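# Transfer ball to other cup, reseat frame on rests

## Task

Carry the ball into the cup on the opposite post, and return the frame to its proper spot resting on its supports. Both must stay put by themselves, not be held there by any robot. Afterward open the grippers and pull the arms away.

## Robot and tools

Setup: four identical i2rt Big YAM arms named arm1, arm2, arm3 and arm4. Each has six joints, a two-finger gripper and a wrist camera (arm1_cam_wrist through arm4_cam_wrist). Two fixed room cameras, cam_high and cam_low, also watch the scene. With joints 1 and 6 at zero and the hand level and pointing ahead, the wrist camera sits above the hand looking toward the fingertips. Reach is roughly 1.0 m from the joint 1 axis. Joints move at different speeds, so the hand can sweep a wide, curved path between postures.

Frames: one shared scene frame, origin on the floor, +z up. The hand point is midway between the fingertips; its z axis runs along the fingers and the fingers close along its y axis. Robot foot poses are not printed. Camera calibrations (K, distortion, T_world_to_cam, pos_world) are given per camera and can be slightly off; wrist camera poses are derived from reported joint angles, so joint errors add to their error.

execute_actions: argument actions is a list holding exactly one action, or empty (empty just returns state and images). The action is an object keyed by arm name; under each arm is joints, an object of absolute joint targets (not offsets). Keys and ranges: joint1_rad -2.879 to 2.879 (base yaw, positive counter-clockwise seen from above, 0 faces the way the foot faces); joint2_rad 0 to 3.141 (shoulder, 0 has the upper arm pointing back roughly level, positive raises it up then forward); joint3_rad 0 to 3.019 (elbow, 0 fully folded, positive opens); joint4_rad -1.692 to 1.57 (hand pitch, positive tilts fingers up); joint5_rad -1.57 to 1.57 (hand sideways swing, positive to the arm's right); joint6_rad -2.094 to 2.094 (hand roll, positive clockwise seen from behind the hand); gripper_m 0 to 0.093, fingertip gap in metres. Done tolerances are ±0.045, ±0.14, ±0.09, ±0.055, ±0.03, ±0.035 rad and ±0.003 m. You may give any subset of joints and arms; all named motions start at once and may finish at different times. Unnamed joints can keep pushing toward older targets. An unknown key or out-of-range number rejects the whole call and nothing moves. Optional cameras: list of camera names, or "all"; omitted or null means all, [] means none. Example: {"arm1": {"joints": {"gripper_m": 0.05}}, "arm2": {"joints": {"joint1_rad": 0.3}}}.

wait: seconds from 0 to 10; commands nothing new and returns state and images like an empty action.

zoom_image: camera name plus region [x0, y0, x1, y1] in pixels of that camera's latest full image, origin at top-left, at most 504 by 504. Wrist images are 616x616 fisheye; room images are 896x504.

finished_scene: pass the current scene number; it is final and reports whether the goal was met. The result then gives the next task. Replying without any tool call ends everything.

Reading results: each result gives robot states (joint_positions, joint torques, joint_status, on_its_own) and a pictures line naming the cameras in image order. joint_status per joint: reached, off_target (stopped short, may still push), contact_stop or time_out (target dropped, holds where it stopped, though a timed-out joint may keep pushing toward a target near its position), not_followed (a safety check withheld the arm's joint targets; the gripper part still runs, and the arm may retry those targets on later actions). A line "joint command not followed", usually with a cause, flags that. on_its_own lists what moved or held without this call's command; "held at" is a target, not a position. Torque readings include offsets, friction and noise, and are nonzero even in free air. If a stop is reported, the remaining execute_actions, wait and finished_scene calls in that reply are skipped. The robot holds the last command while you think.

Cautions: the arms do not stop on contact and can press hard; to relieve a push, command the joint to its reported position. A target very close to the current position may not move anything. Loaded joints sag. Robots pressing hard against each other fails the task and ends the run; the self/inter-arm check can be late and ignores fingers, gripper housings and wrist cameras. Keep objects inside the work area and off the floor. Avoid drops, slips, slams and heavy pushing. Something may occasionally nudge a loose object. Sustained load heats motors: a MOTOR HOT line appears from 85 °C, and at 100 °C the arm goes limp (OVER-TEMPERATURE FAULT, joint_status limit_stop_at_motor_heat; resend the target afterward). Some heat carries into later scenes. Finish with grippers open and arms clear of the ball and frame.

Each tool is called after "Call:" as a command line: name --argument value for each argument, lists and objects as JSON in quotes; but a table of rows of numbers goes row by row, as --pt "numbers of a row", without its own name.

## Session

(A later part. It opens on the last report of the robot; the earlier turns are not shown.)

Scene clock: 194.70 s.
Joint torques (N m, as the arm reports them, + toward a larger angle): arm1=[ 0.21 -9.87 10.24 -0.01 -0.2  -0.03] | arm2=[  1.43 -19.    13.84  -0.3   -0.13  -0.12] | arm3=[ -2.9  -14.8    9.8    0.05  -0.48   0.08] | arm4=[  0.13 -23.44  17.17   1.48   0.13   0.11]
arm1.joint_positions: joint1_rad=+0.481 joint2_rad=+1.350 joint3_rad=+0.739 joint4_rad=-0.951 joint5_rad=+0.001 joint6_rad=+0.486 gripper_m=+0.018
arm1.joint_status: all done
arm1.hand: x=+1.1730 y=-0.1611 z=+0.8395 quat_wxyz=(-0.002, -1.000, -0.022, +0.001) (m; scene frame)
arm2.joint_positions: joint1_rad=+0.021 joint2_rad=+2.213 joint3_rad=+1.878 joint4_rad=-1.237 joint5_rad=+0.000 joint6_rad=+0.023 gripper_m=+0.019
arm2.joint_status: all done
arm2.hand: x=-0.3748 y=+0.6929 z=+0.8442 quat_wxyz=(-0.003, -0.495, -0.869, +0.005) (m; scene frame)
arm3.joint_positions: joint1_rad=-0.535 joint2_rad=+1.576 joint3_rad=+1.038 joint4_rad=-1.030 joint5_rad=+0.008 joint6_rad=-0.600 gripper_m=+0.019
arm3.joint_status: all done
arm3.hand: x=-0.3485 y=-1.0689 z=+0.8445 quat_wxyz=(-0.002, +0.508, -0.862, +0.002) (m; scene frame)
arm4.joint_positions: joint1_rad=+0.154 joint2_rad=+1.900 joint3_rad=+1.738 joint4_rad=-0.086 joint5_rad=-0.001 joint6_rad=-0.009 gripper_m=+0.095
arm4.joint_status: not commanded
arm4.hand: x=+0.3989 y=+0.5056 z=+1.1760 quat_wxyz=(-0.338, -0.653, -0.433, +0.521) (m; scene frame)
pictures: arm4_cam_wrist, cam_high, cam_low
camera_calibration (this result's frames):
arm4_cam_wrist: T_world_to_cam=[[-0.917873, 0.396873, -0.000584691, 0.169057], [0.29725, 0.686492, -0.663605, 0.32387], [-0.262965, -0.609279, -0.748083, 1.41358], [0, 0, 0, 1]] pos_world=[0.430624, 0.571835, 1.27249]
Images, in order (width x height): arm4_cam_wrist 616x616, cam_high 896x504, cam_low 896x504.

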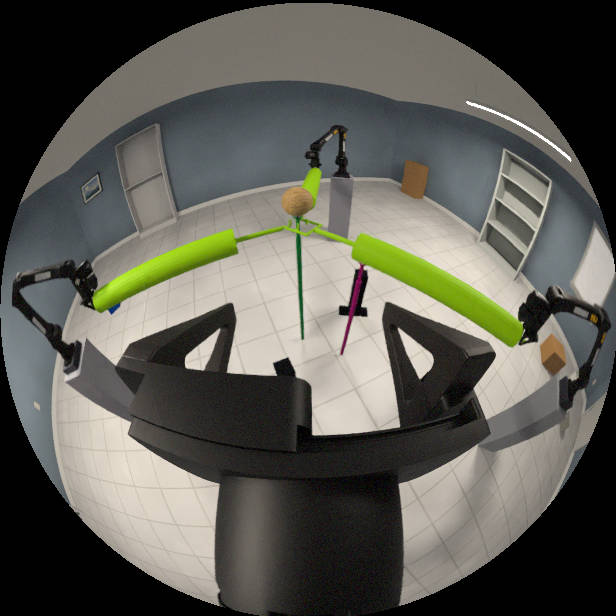

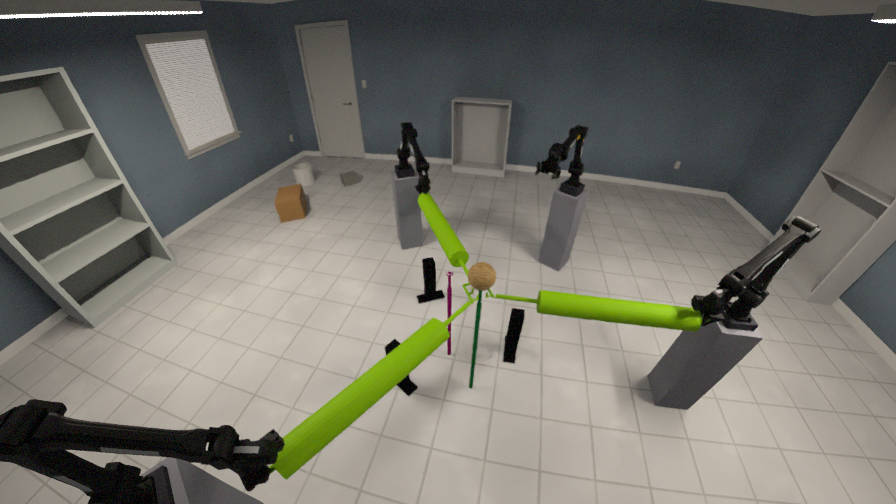

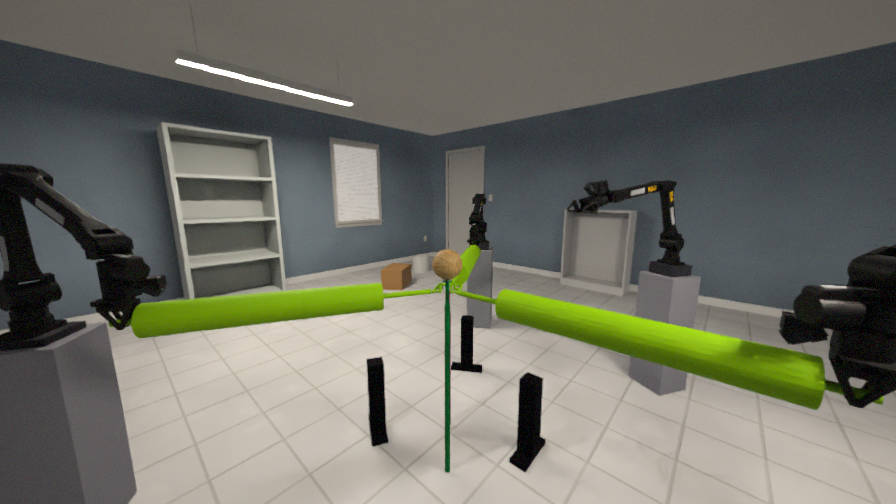

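Call:
execute_actions --actions '[{"arm1":{"joints":{"joint1_rad":0.492,"joint2_rad":1.28,"joint3_rad":0.855,"joint4_rad":-1.085}},"arm2":{"joints":{"joint2_rad":2.155,"joint3_rad":1.995,"joint4_rad":-1.335}},"arm3":{"joints":{"joint1_rad":-0.552,"joint2_rad":1.505,"joint3_rad":1.158,"joint4_rad":-1.145}}}]' --cameras '["cam_low"]'

Call:
zoom_image --camera "cam_low" --region '[410, 240, 490, 310]'

Call:
execute_actions --actions '[{"arm1":{"joints":{"joint2_rad":1.23,"joint3_rad":0.92,"joint4_rad":-1.195}},"arm2":{"joints":{"joint2_rad":2.125,"joint3_rad":2.05,"joint4_rad":-1.41}},"arm3":{"joints":{"joint2_rad":1.465,"joint3_rad":1.22,"joint4_rad":-1.24}}}]' --cameras '["cam_low"]'

Call:
zoom_image --camera "cam_low" --region '[410, 240, 490, 310]'

Scene clock: 201.87 s.
Joint torques (N m, as the arm reports them, + toward a larger angle): arm1=[ 0.32 -9.94 11.13 -0.08 -0.11 -0.08] | arm2=[  1.52 -22.93  14.22  -0.4   -0.13  -0.12] | arm3=[ -2.88 -14.79  10.59  -0.15  -0.57   0.09] | arm4=[  0.1  -23.38  17.16   1.48   0.13   0.11]
arm1.joint_positions: joint1_rad=+0.488 joint2_rad=+1.304 joint3_rad=+0.798 joint4_rad=-1.069 joint5_rad=-0.001 joint6_rad=+0.491 gripper_m=+0.018
arm1.joint_status: all done
arm1.hand: x=+1.1735 y=-0.1634 z=+0.8726 quat_wxyz=(+0.001, -1.000, -0.022, -0.005) (m; scene frame)
arm2.joint_positions: joint1_rad=+0.021 joint2_rad=+2.212 joint3_rad=+1.930 joint4_rad=-1.309 joint5_rad=+0.000 joint6_rad=+0.023 gripper_m=+0.019
arm2.joint_status: all done
arm2.hand: x=-0.3740 y=+0.6919 z=+0.8644 quat_wxyz=(+0.004, -0.496, -0.869, +0.001) (m; scene frame)
arm3.joint_positions: joint1_rad=-0.538 joint2_rad=+1.543 joint3_rad=+1.093 joint4_rad=-1.132 joint5_rad=+0.010 joint6_rad=-0.602 gripper_m=+0.019
arm3.joint_status: all done
arm3.hand: x=-0.3479 y=-1.0708 z=+0.8760 quat_wxyz=(+0.005, +0.507, -0.862, +0.002) (m; scene frame)
arm4.joint_positions: joint1_rad=+0.154 joint2_rad=+1.900 joint3_rad=+1.738 joint4_rad=-0.086 joint5_rad=-0.001 joint6_rad=-0.009 gripper_m=+0.095
arm4.joint_status: not commanded
arm4.hand: x=+0.3989 y=+0.5056 z=+1.1760 quat_wxyz=(-0.338, -0.653, -0.433, +0.521) (m; scene frame)
pictures: cam_low
Images, in order (width x height): cam_low 896x504.

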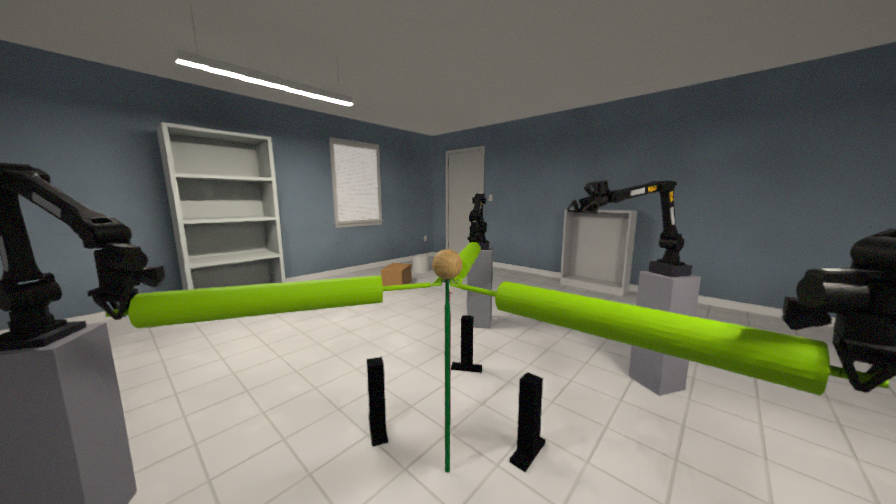

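Region (410, 240, 490, 310) of cam_low's 896x504 image, scaled by 6.300, with more detail than that image has; it fills the top 441 rows of this view, and the rest is white.

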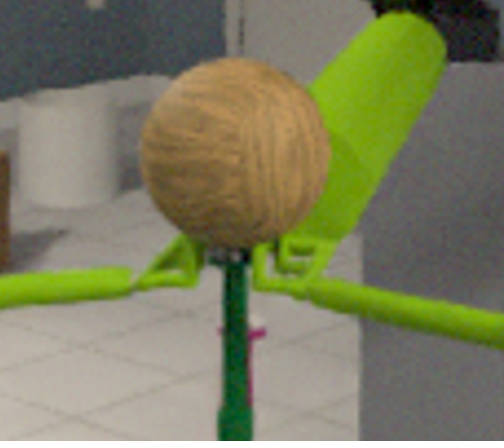

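Scene clock: 202.63 s.
Joint torques (N m, as the arm reports them, + toward a larger angle): arm1=[  0.27 -10.15  11.78  -0.26  -0.06  -0.09] | arm2=[  1.37 -23.65  14.95  -0.58  -0.18  -0.15] | arm3=[ -3.28 -15.58  11.28  -0.41  -0.62   0.09] | arm4=[  0.15 -23.36  17.18   1.48   0.13   0.11]
arm1.joint_positions: joint1_rad=+0.488 joint2_rad=+1.260 joint3_rad=+0.859 joint4_rad=-1.175 joint5_rad=-0.002 joint6_rad=+0.492 gripper_m=+0.018
arm1.joint_status: all done
arm1.hand: x=+1.1733 y=-0.1639 z=+0.9063 quat_wxyz=(+0.000, -1.000, -0.022, -0.006) (m; scene frame)
arm2.joint_positions: joint1_rad=+0.021 joint2_rad=+2.198 joint3_rad=+1.978 joint4_rad=-1.380 joint5_rad=+0.002 joint6_rad=+0.024 gripper_m=+0.019
arm2.joint_status: all done
arm2.hand: x=-0.3743 y=+0.6922 z=+0.8911 quat_wxyz=(+0.009, -0.496, -0.868, +0.000) (m; scene frame)
arm3.joint_positions: joint1_rad=-0.538 joint2_rad=+1.513 joint3_rad=+1.147 joint4_rad=-1.222 joint5_rad=+0.011 joint6_rad=-0.602 gripper_m=+0.019
arm3.joint_status: all done
arm3.hand: x=-0.3477 y=-1.0710 z=+0.9073 quat_wxyz=(+0.007, +0.507, -0.862, +0.003) (m; scene frame)
arm4.joint_positions: joint1_rad=+0.154 joint2_rad=+1.900 joint3_rad=+1.738 joint4_rad=-0.086 joint5_rad=-0.001 joint6_rad=-0.009 gripper_m=+0.095
arm4.joint_status: not commanded
arm4.hand: x=+0.3989 y=+0.5056 z=+1.1760 quat_wxyz=(-0.338, -0.653, -0.433, +0.521) (m; scene frame)
pictures: cam_low
Images, in order (width x height): cam_low 896x504.

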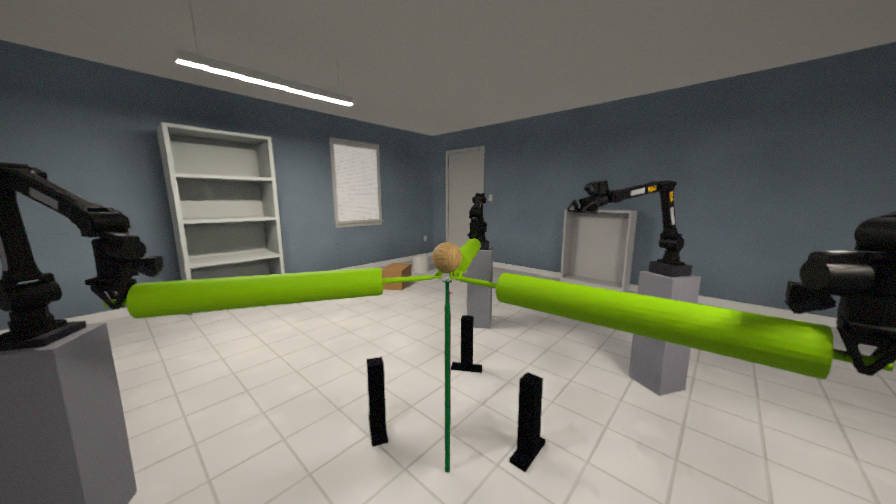

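Region (410, 240, 490, 310) of cam_low's 896x504 image, scaled by 6.300, with more detail than that image has; it fills the top 441 rows of this view, and the rest is white.

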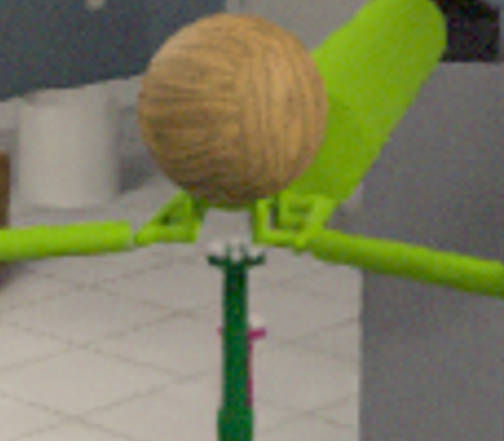

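Call:
execute_actions --actions '[{"arm1":{"joints":{"joint2_rad":1.205,"joint3_rad":0.965,"joint4_rad":-1.26}},"arm2":{"joints":{"joint2_rad":2.08,"joint3_rad":2.085,"joint4_rad":-1.455}},"arm3":{"joints":{"joint2_rad":1.44,"joint3_rad":1.27,"joint4_rad":-1.3}}}]' --cameras '[]'

Call:
execute_actions --actions '[{"arm1":{"joints":{"joint1_rad":0.38,"joint2_rad":1.26,"joint3_rad":0.985,"joint4_rad":-1.235,"joint6_rad":0.385}},"arm2":{"joints":{"joint1_rad":0.015,"joint2_rad":1.99,"joint3_rad":1.9,"joint4_rad":-1.36}},"arm3":{"joints":{"joint1_rad":-0.455,"joint2_rad":1.43,"joint3_rad":1.24,"joint6_rad":-0.52}}}]' --cameras '[]'

Call:
execute_actions --actions '[{"arm1":{"joints":{"joint1_rad":0.275,"joint2_rad":1.3,"joint3_rad":1.015,"joint4_rad":-1.225,"joint6_rad":0.28}},"arm2":{"joints":{"joint1_rad":0.005,"joint2_rad":1.9,"joint3_rad":1.745,"joint4_rad":-1.3,"joint6_rad":0}},"arm3":{"joints":{"joint1_rad":-0.37,"joint3_rad":1.23,"joint6_rad":-0.43}}}]' --cameras '[]'

Call:
execute_actions --actions '[{"arm1":{"joints":{"joint1_rad":0.19,"joint2_rad":1.36,"joint4_rad":-1.16,"joint6_rad":0.195}},"arm2":{"joints":{"joint1_rad":-0.008,"joint2_rad":1.84,"joint3_rad":1.59,"joint4_rad":-1.21,"joint6_rad":-0.015}},"arm3":{"joints":{"joint1_rad":-0.29,"joint2_rad":1.475,"joint3_rad":1.175,"joint4_rad":-1.215,"joint6_rad":-0.35}}}]' --cameras '[]'

Call:
execute_actions --actions '[{"arm1":{"joints":{"joint1_rad":0.11,"joint2_rad":1.425,"joint3_rad":1.02,"joint4_rad":-1.095,"joint6_rad":0.115}},"arm2":{"joints":{"joint1_rad":-0.021,"joint2_rad":1.785,"joint3_rad":1.44,"joint4_rad":-1.125,"joint6_rad":-0.03}},"arm3":{"joints":{"joint1_rad":-0.208,"joint2_rad":1.49,"joint3_rad":1.14,"joint4_rad":-1.16,"joint6_rad":-0.265}}}]' --cameras '[]'

Call:
execute_actions --actions '[{"arm1":{"joints":{"joint1_rad":0.035,"joint2_rad":1.5,"joint3_rad":1.04,"joint4_rad":-1.045,"joint6_rad":0.04}},"arm2":{"joints":{"joint1_rad":-0.035,"joint2_rad":1.735,"joint3_rad":1.3,"joint4_rad":-1.04,"joint6_rad":-0.04}},"arm3":{"joints":{"joint1_rad":-0.126,"joint2_rad":1.525,"joint3_rad":1.12,"joint4_rad":-1.105,"joint6_rad":-0.185}}}]' --cameras '[]'

Call:
execute_actions --actions '[{"arm1":{"joints":{"joint1_rad":-0.034,"joint2_rad":1.575,"joint3_rad":1.07,"joint4_rad":-0.99,"joint6_rad":-0.03}},"arm2":{"joints":{"joint1_rad":-0.049,"joint2_rad":1.69,"joint3_rad":1.165,"joint4_rad":-0.955,"joint6_rad":-0.055}},"arm3":{"joints":{"joint1_rad":-0.045,"joint2_rad":1.565,"joint3_rad":1.11,"joint4_rad":-1.055,"joint6_rad":-0.105}}}]' --cameras '[]'

Call:
execute_actions --actions '[{"arm1":{"joints":{"joint1_rad":-0.093,"joint2_rad":1.66,"joint3_rad":1.112,"joint4_rad":-0.955,"joint6_rad":-0.09}},"arm2":{"joints":{"joint1_rad":-0.069,"joint2_rad":1.65,"joint3_rad":1.04,"joint4_rad":-0.875,"joint6_rad":-0.075}},"arm3":{"joints":{"joint1_rad":0.033,"joint2_rad":1.618,"joint3_rad":1.12,"joint4_rad":-1.005,"joint6_rad":-0.025}}}]' --cameras '[]'

Call:
execute_actions --actions '[{"arm1":{"joints":{"joint1_rad":-0.147,"joint2_rad":1.745,"joint3_rad":1.162,"joint4_rad":-0.915,"joint6_rad":-0.142}},"arm2":{"joints":{"joint1_rad":-0.09,"joint2_rad":1.618,"joint3_rad":0.925,"joint4_rad":-0.79,"joint6_rad":-0.098}},"arm3":{"joints":{"joint1_rad":0.107,"joint2_rad":1.672,"joint3_rad":1.135,"joint4_rad":-0.955,"joint6_rad":0.05}},"arm4":{"joints":{"joint1_rad":-0.05,"joint2_rad":1.7,"joint3_rad":1.2,"joint4_rad":0.2}}}]' --cameras '["cam_low","cam_high","arm4_cam_wrist"]'

Call:
zoom_image --camera "cam_low" --region '[410, 245, 490, 315]'

Call:
zoom_image --camera "cam_high" --region '[410, 230, 490, 300]'

Call:
zoom_image --camera "arm4_cam_wrist" --region '[240, 130, 380, 270]'

Scene clock: 241.70 s.
Joint torques (N m, as the arm reports them, + toward a larger angle): arm1=[  0.32 -10.31  12.2   -0.27  -0.2   -0.09] | arm2=[  1.06 -23.85  15.53  -0.33  -0.19  -0.13] | arm3=[ -3.12 -15.74  11.86  -0.17  -0.38   0.1 ] | arm4=[  0.11 -23.37  17.16   1.46   0.13   0.11]
arm1.joint_positions: joint1_rad=+0.488 joint2_rad=+1.237 joint3_rad=+0.900 joint4_rad=-1.239 joint5_rad=+0.001 joint6_rad=+0.492 gripper_m=+0.018
arm1.joint_status: all done
arm1.hand: x=+1.1727 y=-0.1635 z=+0.9281 quat_wxyz=(+0.002, -1.000, -0.022, -0.005) (m; scene frame)
arm2.joint_positions: joint1_rad=+0.021 joint2_rad=+2.157 joint3_rad=+2.010 joint4_rad=-1.433 joint5_rad=+0.002 joint6_rad=+0.024 gripper_m=+0.019
arm2.joint_status: all done
arm2.hand: x=-0.3750 y=+0.6938 z=+0.9295 quat_wxyz=(+0.000, -0.496, -0.868, +0.004) (m; scene frame)
arm3.joint_positions: joint1_rad=-0.538 joint2_rad=+1.491 joint3_rad=+1.191 joint4_rad=-1.286 joint5_rad=+0.005 joint6_rad=-0.602 gripper_m=+0.019
arm3.joint_status: all done
arm3.hand: x=-0.3480 y=-1.0703 z=+0.9321 quat_wxyz=(+0.006, +0.507, -0.862, +0.000) (m; scene frame)
arm4.joint_positions: joint1_rad=+0.154 joint2_rad=+1.900 joint3_rad=+1.738 joint4_rad=-0.086 joint5_rad=-0.001 joint6_rad=-0.009 gripper_m=+0.095
arm4.joint_status: not commanded
arm4.hand: x=+0.3989 y=+0.5056 z=+1.1760 quat_wxyz=(-0.338, -0.653, -0.433, +0.521) (m; scene frame)
pictures: none
No camera images: the call's "cameras" was empty. Leave "cameras" out to get every camera's image.

Scene clock: 242.63 s.
Joint torques (N m, as the arm reports them, + toward a larger angle): arm1=[-0.25 -7.77 12.87  0.6   0.   -0.11] | arm2=[  0.04 -22.38  11.17   1.53  -0.24  -0.12] | arm3=[ -1.45 -16.33   9.98   0.28  -0.45   0.25] | arm4=[  0.13 -23.37  17.16   1.48   0.13   0.12]
arm1.joint_positions: joint1_rad=+0.383 joint2_rad=+1.260 joint3_rad=+0.911 joint4_rad=-1.239 joint5_rad=-0.004 joint6_rad=+0.388 gripper_m=+0.018
arm1.joint_status: all done
arm1.hand: x=+1.1538 y=-0.1363 z=+0.9250 quat_wxyz=(+0.002, -1.000, -0.022, -0.012) (m; scene frame)
arm2.joint_positions: joint1_rad=+0.017 joint2_rad=+2.070 joint3_rad=+1.872 joint4_rad=-1.396 joint5_rad=+0.004 joint6_rad=+0.023 gripper_m=+0.019
arm2.joint_status: all done
arm2.hand: x=-0.3941 y=+0.7194 z=+0.9323 quat_wxyz=(+0.006, -0.497, -0.868, +0.002) (m; scene frame)
arm3.joint_positions: joint1_rad=-0.464 joint2_rad=+1.490 joint3_rad=+1.191 joint4_rad=-1.297 joint5_rad=+0.007 joint6_rad=-0.531 gripper_m=+0.019
arm3.joint_status: all done
arm3.hand: x=-0.3651 y=-1.0442 z=+0.9326 quat_wxyz=(+0.011, +0.509, -0.861, +0.001) (m; scene frame)
arm4.joint_positions: joint1_rad=+0.154 joint2_rad=+1.900 joint3_rad=+1.738 joint4_rad=-0.086 joint5_rad=-0.001 joint6_rad=-0.009 gripper_m=+0.095
arm4.joint_status: not commanded
arm4.hand: x=+0.3989 y=+0.5056 z=+1.1760 quat_wxyz=(-0.338, -0.653, -0.433, +0.521) (m; scene frame)
pictures: none
No camera images: the call's "cameras" was empty. Leave "cameras" out to get every camera's image.

Scene clock: 243.47 s.
Joint torques (N m, as the arm reports them, + toward a larger angle): arm1=[-0.26 -8.95 13.06  0.92  0.03 -0.1 ] | arm2=[  0.03 -21.17  11.17   1.6   -0.28  -0.14] | arm3=[ -1.78 -15.87   9.34   0.72  -0.44   0.27] | arm4=[  0.1  -23.39  17.17   1.48   0.13   0.11]
arm1.joint_positions: joint1_rad=+0.278 joint2_rad=+1.302 joint3_rad=+0.938 joint4_rad=-1.238 joint5_rad=-0.004 joint6_rad=+0.282 gripper_m=+0.018
arm1.joint_status: all done
arm1.hand: x=+1.1312 y=-0.1080 z=+0.9212 quat_wxyz=(+0.003, -1.000, -0.022, -0.019) (m; scene frame)
arm2.joint_positions: joint1_rad=+0.012 joint2_rad=+1.975 joint3_rad=+1.716 joint4_rad=-1.338 joint5_rad=+0.004 joint6_rad=+0.017 gripper_m=+0.019
arm2.joint_status: all done
arm2.hand: x=-0.4156 y=+0.7483 z=+0.9299 quat_wxyz=(+0.009, -0.497, -0.868, +0.001) (m; scene frame)
arm3.joint_positions: joint1_rad=-0.375 joint2_rad=+1.487 joint3_rad=+1.191 joint4_rad=-1.307 joint5_rad=+0.007 joint6_rad=-0.443 gripper_m=+0.019
arm3.joint_status: all done
arm3.hand: x=-0.3872 y=-1.0149 z=+0.9340 quat_wxyz=(+0.014, +0.509, -0.861, +0.003) (m; scene frame)
arm4.joint_positions: joint1_rad=+0.154 joint2_rad=+1.900 joint3_rad=+1.738 joint4_rad=-0.086 joint5_rad=-0.001 joint6_rad=-0.009 gripper_m=+0.095
arm4.joint_status: not commanded
arm4.hand: x=+0.3989 y=+0.5056 z=+1.1760 quat_wxyz=(-0.338, -0.653, -0.433, +0.521) (m; scene frame)
pictures: none
No camera images: the call's "cameras" was empty. Leave "cameras" out to get every camera's image.

Scene clock: 244.30 s.
Joint torques (N m, as the arm reports them, + toward a larger angle): arm1=[ -0.14 -10.22  12.72   0.86   0.01  -0.09] | arm2=[ -0.01 -20.71  11.11   1.46  -0.28  -0.16] | arm3=[ -1.62 -12.31   9.26   1.55  -0.41   0.27] | arm4=[  0.1  -23.38  17.17   1.47   0.13   0.12]
arm1.joint_positions: joint1_rad=+0.193 joint2_rad=+1.369 joint3_rad=+0.939 joint4_rad=-1.172 joint5_rad=-0.004 joint6_rad=+0.197 gripper_m=+0.018
arm1.joint_status: all done
arm1.hand: x=+1.1077 y=-0.0842 z=+0.8994 quat_wxyz=(+0.001, -1.000, -0.022, -0.019) (m; scene frame)
arm2.joint_positions: joint1_rad=-0.003 joint2_rad=+1.919 joint3_rad=+1.558 joint4_rad=-1.243 joint5_rad=+0.004 joint6_rad=+0.002 gripper_m=+0.019
arm2.joint_status: all done
arm2.hand: x=-0.4390 y=+0.7707 z=+0.9046 quat_wxyz=(+0.011, -0.497, -0.868, +0.000) (m; scene frame)
arm3.joint_positions: joint1_rad=-0.297 joint2_rad=+1.487 joint3_rad=+1.136 joint4_rad=-1.238 joint5_rad=+0.006 joint6_rad=-0.364 gripper_m=+0.019
arm3.joint_status: all done
arm3.hand: x=-0.4100 y=-0.9912 z=+0.9139 quat_wxyz=(+0.007, +0.509, -0.861, +0.003) (m; scene frame)
arm4.joint_positions: joint1_rad=+0.154 joint2_rad=+1.900 joint3_rad=+1.738 joint4_rad=-0.086 joint5_rad=-0.001 joint6_rad=-0.009 gripper_m=+0.095
arm4.joint_status: not commanded
arm4.hand: x=+0.3989 y=+0.5056 z=+1.1760 quat_wxyz=(-0.338, -0.653, -0.433, +0.521) (m; scene frame)
pictures: none
No camera images: the call's "cameras" was empty. Leave "cameras" out to get every camera's image.

Scene clock: 245.13 s.
Joint torques (N m, as the arm reports them, + toward a larger angle): arm1=[ -0.01 -11.16  12.26   0.86  -0.03  -0.08] | arm2=[  0.06 -19.    10.73   1.28  -0.26  -0.17] | arm3=[ -1.84 -12.4    9.01   1.55  -0.31   0.28] | arm4=[  0.08 -23.4   17.16   1.47   0.13   0.11]
arm1.joint_positions: joint1_rad=+0.111 joint2_rad=+1.436 joint3_rad=+0.948 joint4_rad=-1.107 joint5_rad=-0.003 joint6_rad=+0.115 gripper_m=+0.018
arm1.joint_status: all done
arm1.hand: x=+1.0845 y=-0.0588 z=+0.8791 quat_wxyz=(+0.000, -1.000, -0.022, -0.016) (m; scene frame)
arm2.joint_positions: joint1_rad=-0.014 joint2_rad=+1.856 joint3_rad=+1.409 joint4_rad=-1.155 joint5_rad=+0.004 joint6_rad=-0.009 gripper_m=+0.019
arm2.joint_status: all done
arm2.hand: x=-0.4613 y=+0.7967 z=+0.8850 quat_wxyz=(+0.010, -0.496, -0.868, +0.000) (m; scene frame)
arm3.joint_positions: joint1_rad=-0.213 joint2_rad=+1.503 joint3_rad=+1.103 joint4_rad=-1.183 joint5_rad=+0.004 joint6_rad=-0.280 gripper_m=+0.019
arm3.joint_status: all done
arm3.hand: x=-0.4331 y=-0.9648 z=+0.8960 quat_wxyz=(+0.004, +0.509, -0.861, +0.002) (m; scene frame)
arm4.joint_positions: joint1_rad=+0.154 joint2_rad=+1.900 joint3_rad=+1.738 joint4_rad=-0.086 joint5_rad=-0.001 joint6_rad=-0.009 gripper_m=+0.095
arm4.joint_status: not commanded
arm4.hand: x=+0.3989 y=+0.5056 z=+1.1760 quat_wxyz=(-0.338, -0.653, -0.433, +0.521) (m; scene frame)
pictures: none
No camera images: the call's "cameras" was empty. Leave "cameras" out to get every camera's image.

Scene clock: 245.97 s.
Joint torques (N m, as the arm reports them, + toward a larger angle): arm1=[  0.16 -12.43  11.78   0.74  -0.09  -0.05] | arm2=[ -0.17 -17.77  10.37   1.4   -0.27  -0.17] | arm3=[ -1.85 -12.98   8.87   1.42  -0.24   0.26] | arm4=[  0.11 -23.38  17.16   1.47   0.13   0.11]
arm1.joint_positions: joint1_rad=+0.034 joint2_rad=+1.513 joint3_rad=+0.972 joint4_rad=-1.054 joint5_rad=-0.002 joint6_rad=+0.039 gripper_m=+0.018
arm1.joint_status: all done
arm1.hand: x=+1.0618 y=-0.0319 z=+0.8588 quat_wxyz=(+0.000, -1.000, -0.022, -0.016) (m; scene frame)
arm2.joint_positions: joint1_rad=-0.026 joint2_rad=+1.804 joint3_rad=+1.269 joint4_rad=-1.070 joint5_rad=+0.004 joint6_rad=-0.021 gripper_m=+0.019
arm2.joint_status: all done
arm2.hand: x=-0.4838 y=+0.8233 z=+0.8635 quat_wxyz=(+0.011, -0.496, -0.868, -0.001) (m; scene frame)
arm3.joint_positions: joint1_rad=-0.129 joint2_rad=+1.541 joint3_rad=+1.082 joint4_rad=-1.125 joint5_rad=+0.003 joint6_rad=-0.197 gripper_m=+0.019
arm3.joint_status: all done
arm3.hand: x=-0.4554 y=-0.9375 z=+0.8738 quat_wxyz=(+0.005, +0.509, -0.861, +0.001) (m; scene frame)
arm4.joint_positions: joint1_rad=+0.154 joint2_rad=+1.900 joint3_rad=+1.738 joint4_rad=-0.086 joint5_rad=-0.001 joint6_rad=-0.009 gripper_m=+0.095
arm4.joint_status: not commanded
arm4.hand: x=+0.3989 y=+0.5056 z=+1.1760 quat_wxyz=(-0.338, -0.653, -0.433, +0.521) (m; scene frame)
pictures: none
No camera images: the call's "cameras" was empty. Leave "cameras" out to get every camera's image.

Scene clock: 246.80 s.
Joint torques (N m, as the arm reports them, + toward a larger angle): arm1=[  0.01 -13.71  11.45   0.85  -0.1   -0.07] | arm2=[ -0.12 -16.45   9.71   1.33  -0.28  -0.18] | arm3=[ -1.98 -13.08   8.75   1.25  -0.15   0.25] | arm4=[  0.09 -23.4   17.17   1.46   0.13   0.11]
arm1.joint_positions: joint1_rad=-0.034 joint2_rad=+1.590 joint3_rad=+1.004 joint4_rad=-1.002 joint5_rad=-0.002 joint6_rad=-0.030 gripper_m=+0.018
arm1.joint_status: all done
arm1.hand: x=+1.0387 y=-0.0057 z=+0.8393 quat_wxyz=(-0.001, -1.000, -0.022, -0.012) (m; scene frame)
arm2.joint_positions: joint1_rad=-0.040 joint2_rad=+1.755 joint3_rad=+1.137 joint4_rad=-0.983 joint5_rad=+0.004 joint6_rad=-0.035 gripper_m=+0.019
arm2.joint_status: all done
arm2.hand: x=-0.5061 y=+0.8499 z=+0.8433 quat_wxyz=(+0.010, -0.496, -0.868, -0.001) (m; scene frame)
arm3.joint_positions: joint1_rad=-0.047 joint2_rad=+1.581 joint3_rad=+1.072 joint4_rad=-1.071 joint5_rad=+0.001 joint6_rad=-0.116 gripper_m=+0.019
arm3.joint_status: all done
arm3.hand: x=-0.4784 y=-0.9102 z=+0.8543 quat_wxyz=(+0.003, +0.509, -0.861, +0.000) (m; scene frame)
arm4.joint_positions: joint1_rad=+0.154 joint2_rad=+1.900 joint3_rad=+1.738 joint4_rad=-0.086 joint5_rad=-0.001 joint6_rad=-0.009 gripper_m=+0.095
arm4.joint_status: not commanded
arm4.hand: x=+0.3989 y=+0.5056 z=+1.1760 quat_wxyz=(-0.338, -0.653, -0.433, +0.521) (m; scene frame)
pictures: none
No camera images: the call's "cameras" was empty. Leave "cameras" out to get every camera's image.

Scene clock: 247.60 s.
Joint torques (N m, as the arm reports them, + toward a larger angle): arm1=[  0.07 -15.07  10.8    0.71  -0.13  -0.07] | arm2=[ -0.33 -15.09   9.07   1.27  -0.29  -0.2 ] | arm3=[ -1.98 -14.36   9.18   1.12  -0.09   0.25] | arm4=[  0.11 -23.4   17.16   1.47   0.13   0.11]
arm1.joint_positions: joint1_rad=-0.094 joint2_rad=+1.677 joint3_rad=+1.052 joint4_rad=-0.963 joint5_rad=-0.002 joint6_rad=-0.090 gripper_m=+0.018
arm1.joint_status: all done
arm1.hand: x=+1.0151 y=+0.0201 z=+0.8193 quat_wxyz=(-0.002, -1.000, -0.022, -0.012) (m; scene frame)
arm2.joint_positions: joint1_rad=-0.058 joint2_rad=+1.713 joint3_rad=+1.014 joint4_rad=-0.902 joint5_rad=+0.004 joint6_rad=-0.053 gripper_m=+0.019
arm2.joint_status: all done
arm2.hand: x=-0.5292 y=+0.8759 z=+0.8242 quat_wxyz=(+0.010, -0.496, -0.868, -0.001) (m; scene frame)
arm3.joint_positions: joint1_rad=+0.031 joint2_rad=+1.636 joint3_rad=+1.072 joint4_rad=-1.019 joint5_rad=+0.000 joint6_rad=-0.036 gripper_m=+0.019
arm3.joint_status: all done
arm3.hand: x=-0.5018 y=-0.8838 z=+0.8318 quat_wxyz=(+0.004, +0.509, -0.861, +0.001) (m; scene frame)
arm4.joint_positions: joint1_rad=+0.154 joint2_rad=+1.900 joint3_rad=+1.738 joint4_rad=-0.086 joint5_rad=-0.001 joint6_rad=-0.009 gripper_m=+0.095
arm4.joint_status: not commanded
arm4.hand: x=+0.3989 y=+0.5056 z=+1.1760 quat_wxyz=(-0.338, -0.653, -0.433, +0.521) (m; scene frame)
pictures: none
No camera images: the call's "cameras" was empty. Leave "cameras" out to get every camera's image.

Scene clock: 249.17 s.
Joint torques (N m, as the arm reports them, + toward a larger angle): arm1=[ -0.29 -16.4   10.43   0.75  -0.13  -0.09] | arm2=[ -0.03 -14.1    8.44   1.31  -0.28  -0.18] | arm3=[ -1.92 -14.59   9.86   0.76  -0.04   0.27] | arm4=[ -0.06 -19.8   11.15   2.64   0.     0.1 ]
arm1.joint_positions: joint1_rad=-0.144 joint2_rad=+1.764 joint3_rad=+1.105 joint4_rad=-0.923 joint5_rad=-0.002 joint6_rad=-0.140 gripper_m=+0.018
arm1.joint_status: all done
arm1.hand: x=+0.9914 y=+0.0440 z=+0.7981 quat_wxyz=(-0.002, -1.000, -0.022, -0.008) (m; scene frame)
arm2.joint_positions: joint1_rad=-0.082 joint2_rad=+1.678 joint3_rad=+0.900 joint4_rad=-0.820 joint5_rad=+0.004 joint6_rad=-0.077 gripper_m=+0.019
arm2.joint_status: all done
arm2.hand: x=-0.5525 y=+0.8996 z=+0.8055 quat_wxyz=(+0.008, -0.497, -0.868, +0.000) (m; scene frame)
arm3.joint_positions: joint1_rad=+0.104 joint2_rad=+1.689 joint3_rad=+1.072 joint4_rad=-0.961 joint5_rad=-0.001 joint6_rad=+0.037 gripper_m=+0.019
arm3.joint_status: all done
arm3.hand: x=-0.5253 y=-0.8597 z=+0.8096 quat_wxyz=(+0.002, +0.509, -0.861, -0.001) (m; scene frame)
arm4.joint_positions: joint1_rad=-0.043 joint2_rad=+1.713 joint3_rad=+1.192 joint4_rad=+0.180 joint5_rad=+0.001 joint6_rad=-0.008 gripper_m=+0.095
arm4.joint_status: all done
arm4.hand: x=+0.3237 y=+0.6798 z=+1.0515 quat_wxyz=(-0.268, -0.719, -0.378, +0.518) (m; scene frame)
pictures: arm4_cam_wrist, cam_high, cam_low
camera_calibration (this result's frames):
arm4_cam_wrist: T_world_to_cam=[[-0.820956, 0.570975, -0.00444138, -0.114846], [0.463275, 0.661516, -0.589723, 0.0295767], [-0.333779, -0.486194, -0.807593, 1.40864], [0, 0, 0, 1]] pos_world=[0.362189, 0.730883, 1.15454]
Images, in order (width x height): arm4_cam_wrist 616x616, cam_high 896x504, cam_low 896x504.

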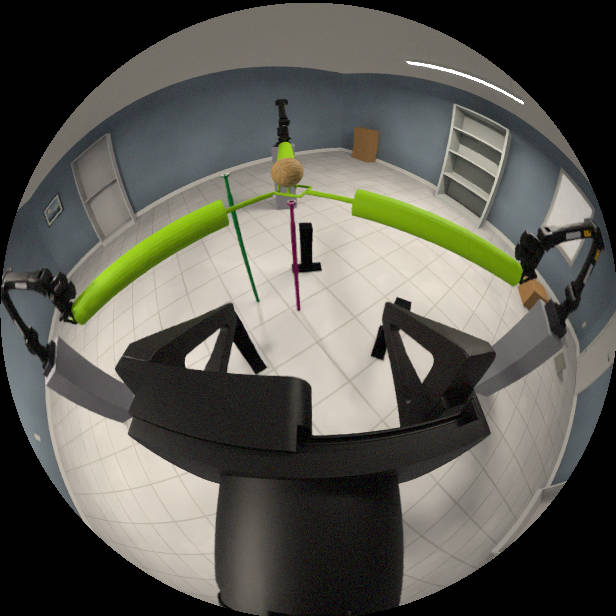

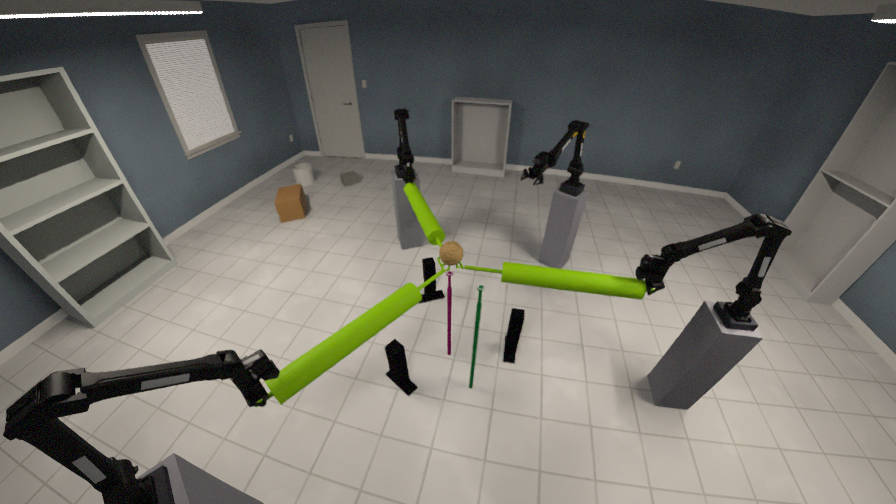

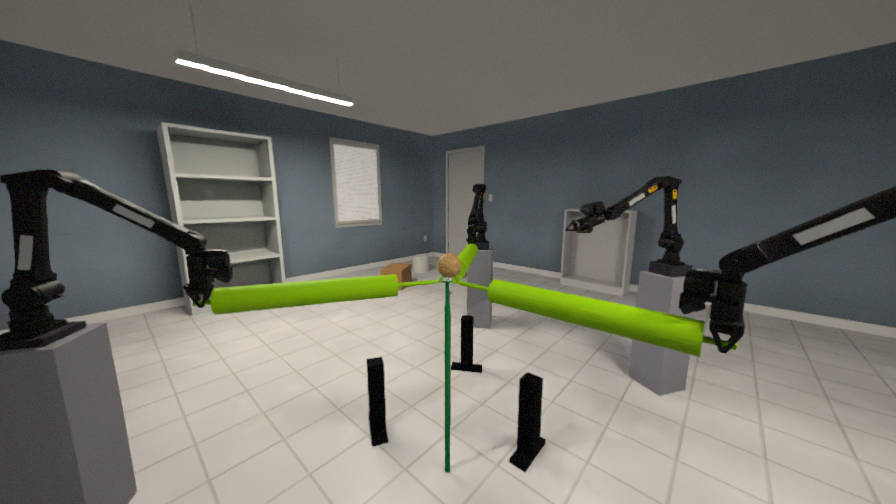

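Region (410, 245, 490, 315) of cam_low's 896x504 image, scaled by 6.300, with more detail than that image has; it fills the top 441 rows of this view, and the rest is white.

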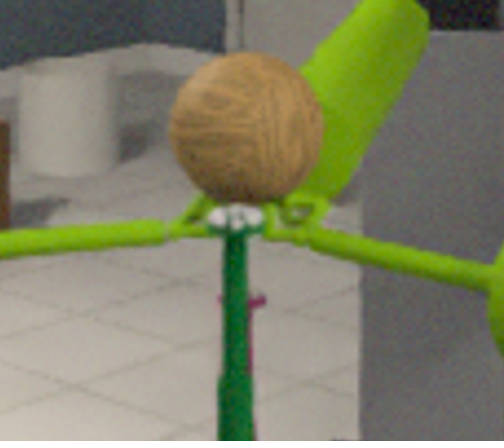

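Region (410, 230, 490, 300) of cam_high's 896x504 image, scaled by 6.300, with more detail than that image has; it fills the top 441 rows of this view, and the rest is white.

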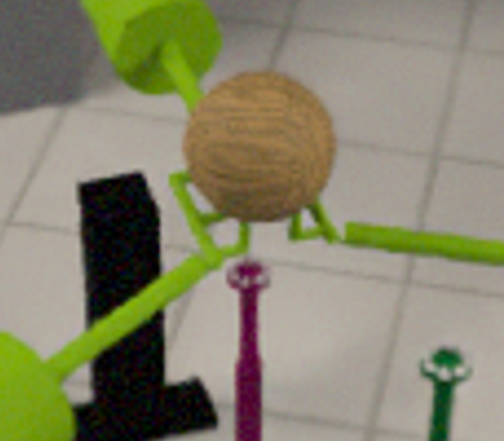

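Region (240, 130, 380, 270) of arm4_cam_wrist's 616x616 image, scaled by 3.600, with more detail than that image has.

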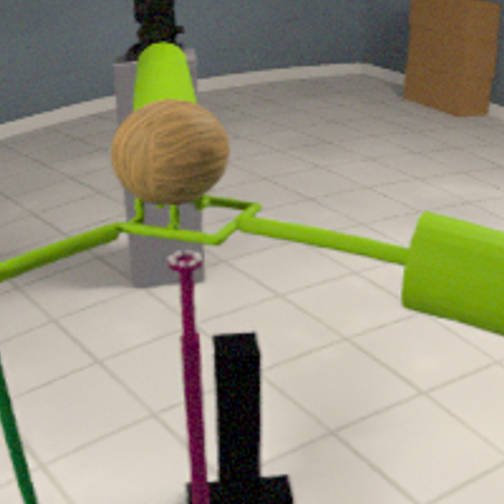

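Call:
execute_actions --actions '[{"arm1":{"joints":{"joint1_rad":-0.15,"joint2_rad":1.80,"joint4_rad":-0.845}},"arm2":{"joints":{"joint1_rad":-0.115,"joint2_rad":1.705,"joint3_rad":0.888,"joint4_rad":-0.69,"joint6_rad":-0.115}},"arm3":{"joints":{"joint1_rad":0.125,"joint2_rad":1.712,"joint3_rad":1.08,"joint4_rad":-0.87,"joint6_rad":0.065}}}]' --cameras '["cam_low","cam_high","arm4_cam_wrist"]'

Call:
zoom_image --camera "cam_low" --region '[410, 245, 490, 315]'

Call:
zoom_image --camera "cam_high" --region '[410, 230, 490, 300]'

Call:
zoom_image --camera "arm4_cam_wrist" --region '[250, 150, 340, 240]'

Scene clock: 270.47 s.
Joint torques (N m, as the arm reports them, + toward a larger angle): arm1=[ -0.33 -17.09  10.18   1.25  -0.26  -0.06] | arm2=[ -0.48 -11.53   7.79   1.55  -0.29  -0.16] | arm3=[ -1.34 -14.87   7.8    1.66   0.01   0.32] | arm4=[ -0.08 -19.95  11.19   2.65   0.     0.1 ]
arm1.joint_positions: joint1_rad=-0.147 joint2_rad=+1.820 joint3_rad=+1.105 joint4_rad=-0.867 joint5_rad=+0.001 joint6_rad=-0.145 gripper_m=+0.018
arm1.joint_status: all done
arm1.hand: x=+0.9855 y=+0.0467 z=+0.7729 quat_wxyz=(+0.000, -1.000, -0.023, -0.009) (m; scene frame)
arm2.joint_positions: joint1_rad=-0.100 joint2_rad=+1.726 joint3_rad=+0.865 joint4_rad=-0.725 joint5_rad=+0.004 joint6_rad=-0.096 gripper_m=+0.019
arm2.joint_status: all done
arm2.hand: x=-0.5599 y=+0.8988 z=+0.7782 quat_wxyz=(+0.003, -0.496, -0.868, +0.003) (m; scene frame)
arm3.joint_positions: joint1_rad=+0.112 joint2_rad=+1.731 joint3_rad=+1.045 joint4_rad=-0.896 joint5_rad=-0.002 joint6_rad=+0.045 gripper_m=+0.019
arm3.joint_status: all done
arm3.hand: x=-0.5292 y=-0.8594 z=+0.7840 quat_wxyz=(+0.004, +0.509, -0.861, +0.000) (m; scene frame)
arm4.joint_positions: joint1_rad=-0.043 joint2_rad=+1.713 joint3_rad=+1.192 joint4_rad=+0.180 joint5_rad=+0.001 joint6_rad=-0.008 gripper_m=+0.095
arm4.joint_status: not commanded
arm4.hand: x=+0.3237 y=+0.6798 z=+1.0515 quat_wxyz=(-0.268, -0.719, -0.378, +0.518) (m; scene frame)
pictures: arm4_cam_wrist, cam_high, cam_low
camera_calibration (this result's frames):
arm4_cam_wrist: T_world_to_cam=[[-0.820956, 0.570975, -0.00444138, -0.114846], [0.463275, 0.661516, -0.589723, 0.0295767], [-0.333779, -0.486194, -0.807593, 1.40864], [0, 0, 0, 1]] pos_world=[0.362189, 0.730883, 1.15454]
Images, in order (width x height): arm4_cam_wrist 616x616, cam_high 896x504, cam_low 896x504.

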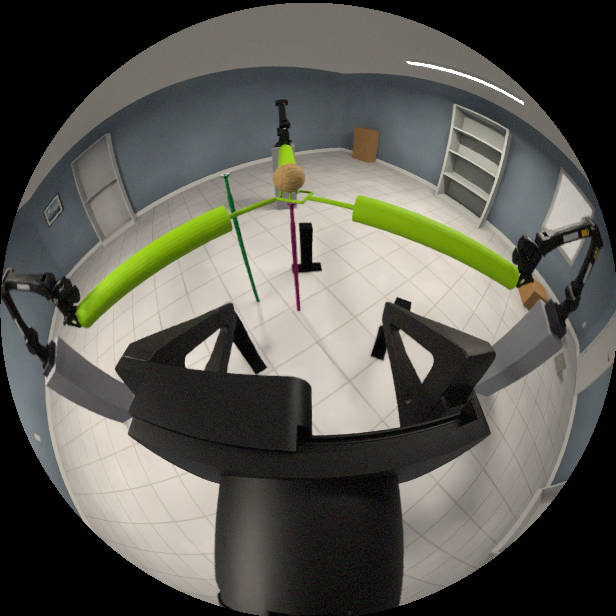

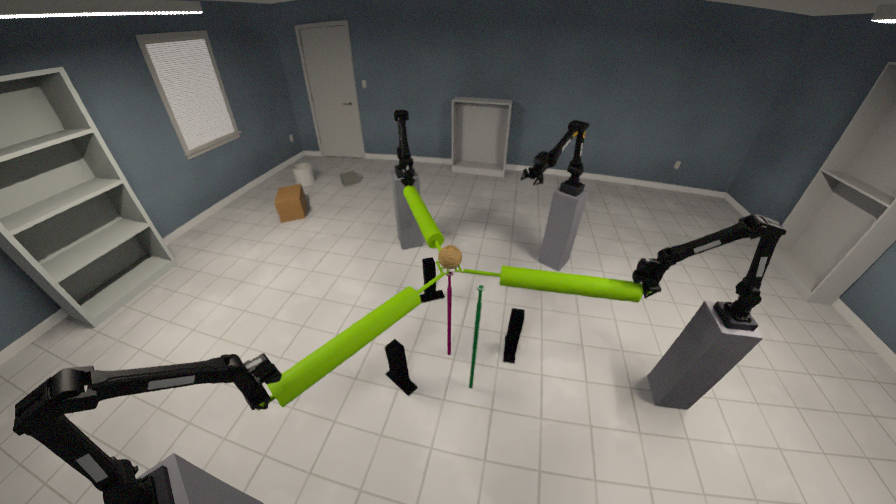

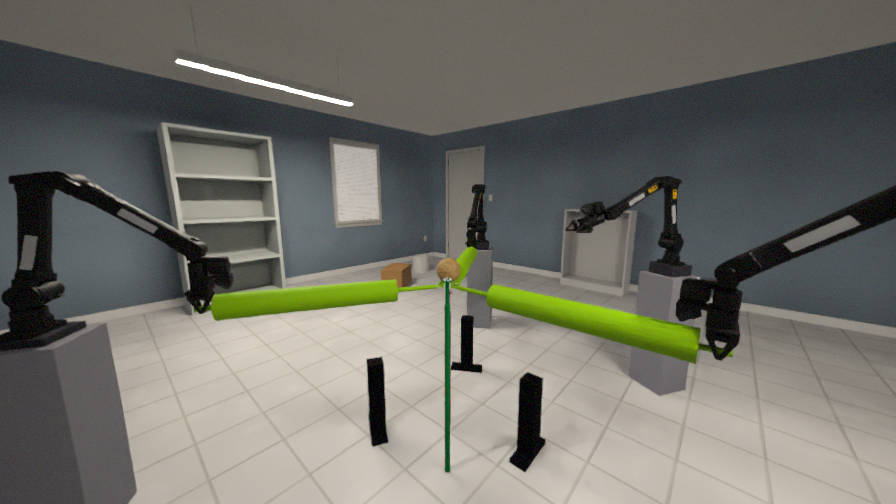

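Region (410, 245, 490, 315) of cam_low's 896x504 image, scaled by 6.300, with more detail than that image has; it fills the top 441 rows of this view, and the rest is white.

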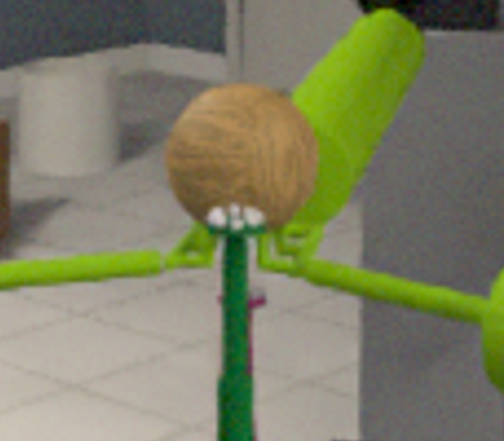

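Region (410, 230, 490, 300) of cam_high's 896x504 image, scaled by 6.300, with more detail than that image has; it fills the top 441 rows of this view, and the rest is white.

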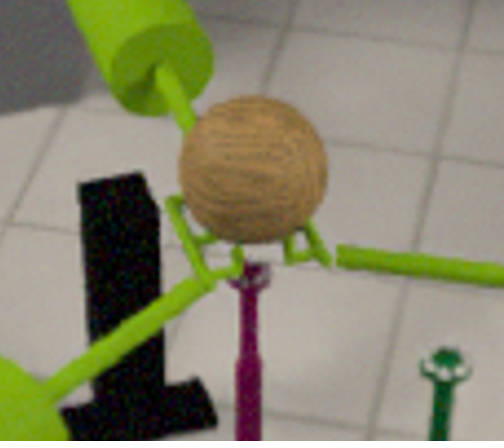

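Region (250, 150, 340, 240) of arm4_cam_wrist's 616x616 image, scaled by 5.600, with more detail than that image has.

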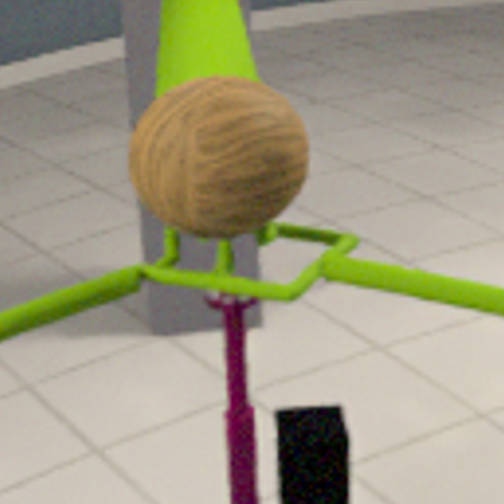

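Residual about (-3,+3) mm; correct while descending.

Call:
execute_actions --actions '[{"arm1":{"joints":{"joint1_rad":-0.157,"joint2_rad":1.85,"joint3_rad":1.135,"joint4_rad":-0.78}},"arm2":{"joints":{"joint2_rad":1.75,"joint3_rad":0.863,"joint4_rad":-0.615}},"arm3":{"joints":{"joint1_rad":0.135,"joint2_rad":1.757,"joint3_rad":1.065,"joint4_rad":-0.8}}}]' --cameras '[]'

Call:
execute_actions --actions '[{"arm1":{"joints":{"joint2_rad":1.895,"joint3_rad":1.115,"joint4_rad":-0.72}},"arm2":{"joints":{"joint2_rad":1.81,"joint3_rad":0.853,"joint4_rad":-0.545}},"arm3":{"joints":{"joint2_rad":1.803,"joint3_rad":1.045,"joint4_rad":-0.74}}}]' --cameras '["cam_high","arm4_cam_wrist"]'

Call:
zoom_image --camera "cam_high" --region '[410, 230, 490, 300]'

Call:
zoom_image --camera "arm4_cam_wrist" --region '[250, 150, 340, 240]'

Scene clock: 277.37 s.
Joint torques (N m, as the arm reports them, + toward a larger angle): arm1=[ -0.34 -17.49   7.95   1.72  -0.25  -0.02] | arm2=[ -0.37 -11.54   7.39   1.64  -0.28  -0.16] | arm3=[ -1.44 -15.45   7.58   1.84   0.08   0.23] | arm4=[ -0.09 -19.94  11.18   2.65   0.     0.1 ]
arm1.joint_positions: joint1_rad=-0.152 joint2_rad=+1.873 joint3_rad=+1.105 joint4_rad=-0.815 joint5_rad=+0.001 joint6_rad=-0.148 gripper_m=+0.018
arm1.joint_status: all done
arm1.hand: x=+0.9814 y=+0.0497 z=+0.7492 quat_wxyz=(+0.000, -1.000, -0.022, -0.009) (m; scene frame)
arm2.joint_positions: joint1_rad=-0.102 joint2_rad=+1.769 joint3_rad=+0.838 joint4_rad=-0.654 joint5_rad=+0.004 joint6_rad=-0.097 gripper_m=+0.019
arm2.joint_status: all done
arm2.hand: x=-0.5629 y=+0.9029 z=+0.7555 quat_wxyz=(+0.003, -0.496, -0.868, +0.003) (m; scene frame)
arm3.joint_positions: joint1_rad=+0.125 joint2_rad=+1.779 joint3_rad=+1.029 joint4_rad=-0.829 joint5_rad=-0.004 joint6_rad=+0.056 gripper_m=+0.019
arm3.joint_status: all done
arm3.hand: x=-0.5339 y=-0.8548 z=+0.7590 quat_wxyz=(+0.003, +0.510, -0.860, -0.002) (m; scene frame)
arm4.joint_positions: joint1_rad=-0.043 joint2_rad=+1.713 joint3_rad=+1.192 joint4_rad=+0.180 joint5_rad=+0.001 joint6_rad=-0.008 gripper_m=+0.095
arm4.joint_status: not commanded
arm4.hand: x=+0.3237 y=+0.6798 z=+1.0515 quat_wxyz=(-0.268, -0.719, -0.378, +0.518) (m; scene frame)
pictures: none
No camera images: the call's "cameras" was empty. Leave "cameras" out to get every camera's image.

Scene clock: 278.13 s.
Joint torques (N m, as the arm reports them, + toward a larger angle): arm1=[ -0.33 -17.66   7.18   1.72  -0.25  -0.01] | arm2=[ -0.34 -12.06   6.79   1.65  -0.27  -0.16] | arm3=[ -1.35 -15.53   7.04   1.8    0.04   0.24] | arm4=[ -0.08 -19.95  11.19   2.63   0.     0.1 ]
arm1.joint_positions: joint1_rad=-0.153 joint2_rad=+1.916 joint3_rad=+1.091 joint4_rad=-0.754 joint5_rad=+0.001 joint6_rad=-0.148 gripper_m=+0.018
arm1.joint_status: all done
arm1.hand: x=+0.9817 y=+0.0498 z=+0.7260 quat_wxyz=(+0.000, -1.000, -0.022, -0.007) (m; scene frame)
arm2.joint_positions: joint1_rad=-0.102 joint2_rad=+1.832 joint3_rad=+0.831 joint4_rad=-0.584 joint5_rad=+0.004 joint6_rad=-0.097 gripper_m=+0.019
arm2.joint_status: all done
arm2.hand: x=-0.5627 y=+0.9023 z=+0.7308 quat_wxyz=(+0.002, -0.496, -0.868, +0.003) (m; scene frame)
arm3.joint_positions: joint1_rad=+0.125 joint2_rad=+1.823 joint3_rad=+1.013 joint4_rad=-0.768 joint5_rad=-0.003 joint6_rad=+0.056 gripper_m=+0.019
arm3.joint_status: all done
arm3.hand: x=-0.5338 y=-0.8549 z=+0.7360 quat_wxyz=(+0.002, +0.510, -0.860, -0.002) (m; scene frame)
arm4.joint_positions: joint1_rad=-0.043 joint2_rad=+1.713 joint3_rad=+1.192 joint4_rad=+0.180 joint5_rad=+0.001 joint6_rad=-0.008 gripper_m=+0.095
arm4.joint_status: not commanded
arm4.hand: x=+0.3237 y=+0.6798 z=+1.0515 quat_wxyz=(-0.268, -0.719, -0.378, +0.518) (m; scene frame)
pictures: arm4_cam_wrist, cam_high
camera_calibration (this result's frames):
arm4_cam_wrist: T_world_to_cam=[[-0.820956, 0.570975, -0.00444138, -0.114846], [0.463275, 0.661516, -0.589723, 0.0295767], [-0.333779, -0.486194, -0.807593, 1.40864], [0, 0, 0, 1]] pos_world=[0.362189, 0.730883, 1.15454]
Images, in order (width x height): arm4_cam_wrist 616x616, cam_high 896x504.

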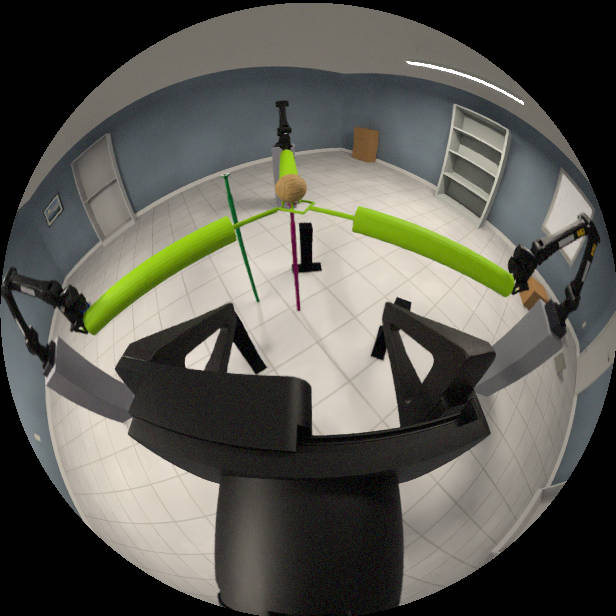

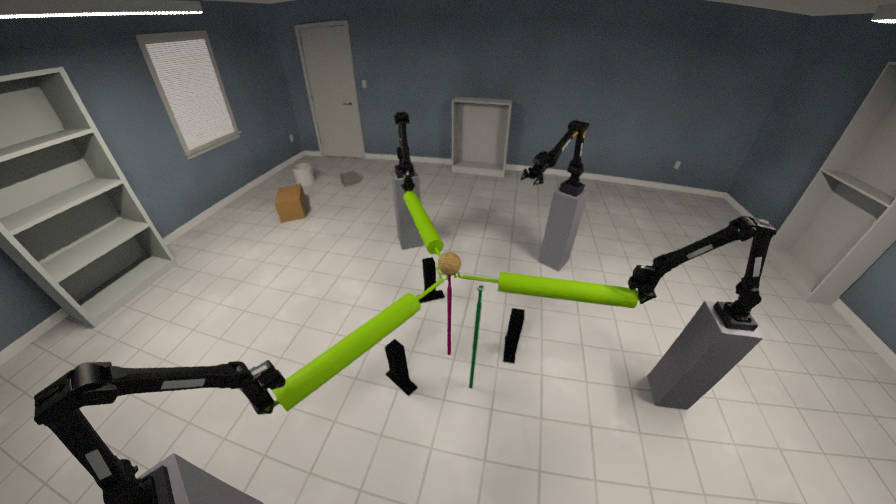

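Region (410, 230, 490, 300) of cam_high's 896x504 image, scaled by 6.300, with more detail than that image has; it fills the top 441 rows of this view, and the rest is white.

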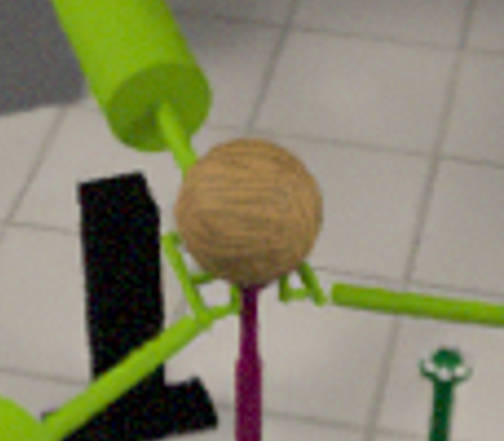

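Region (250, 150, 340, 240) of arm4_cam_wrist's 616x616 image, scaled by 5.600, with more detail than that image has.

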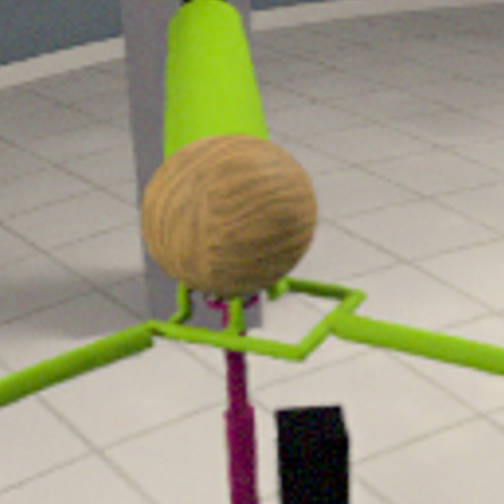

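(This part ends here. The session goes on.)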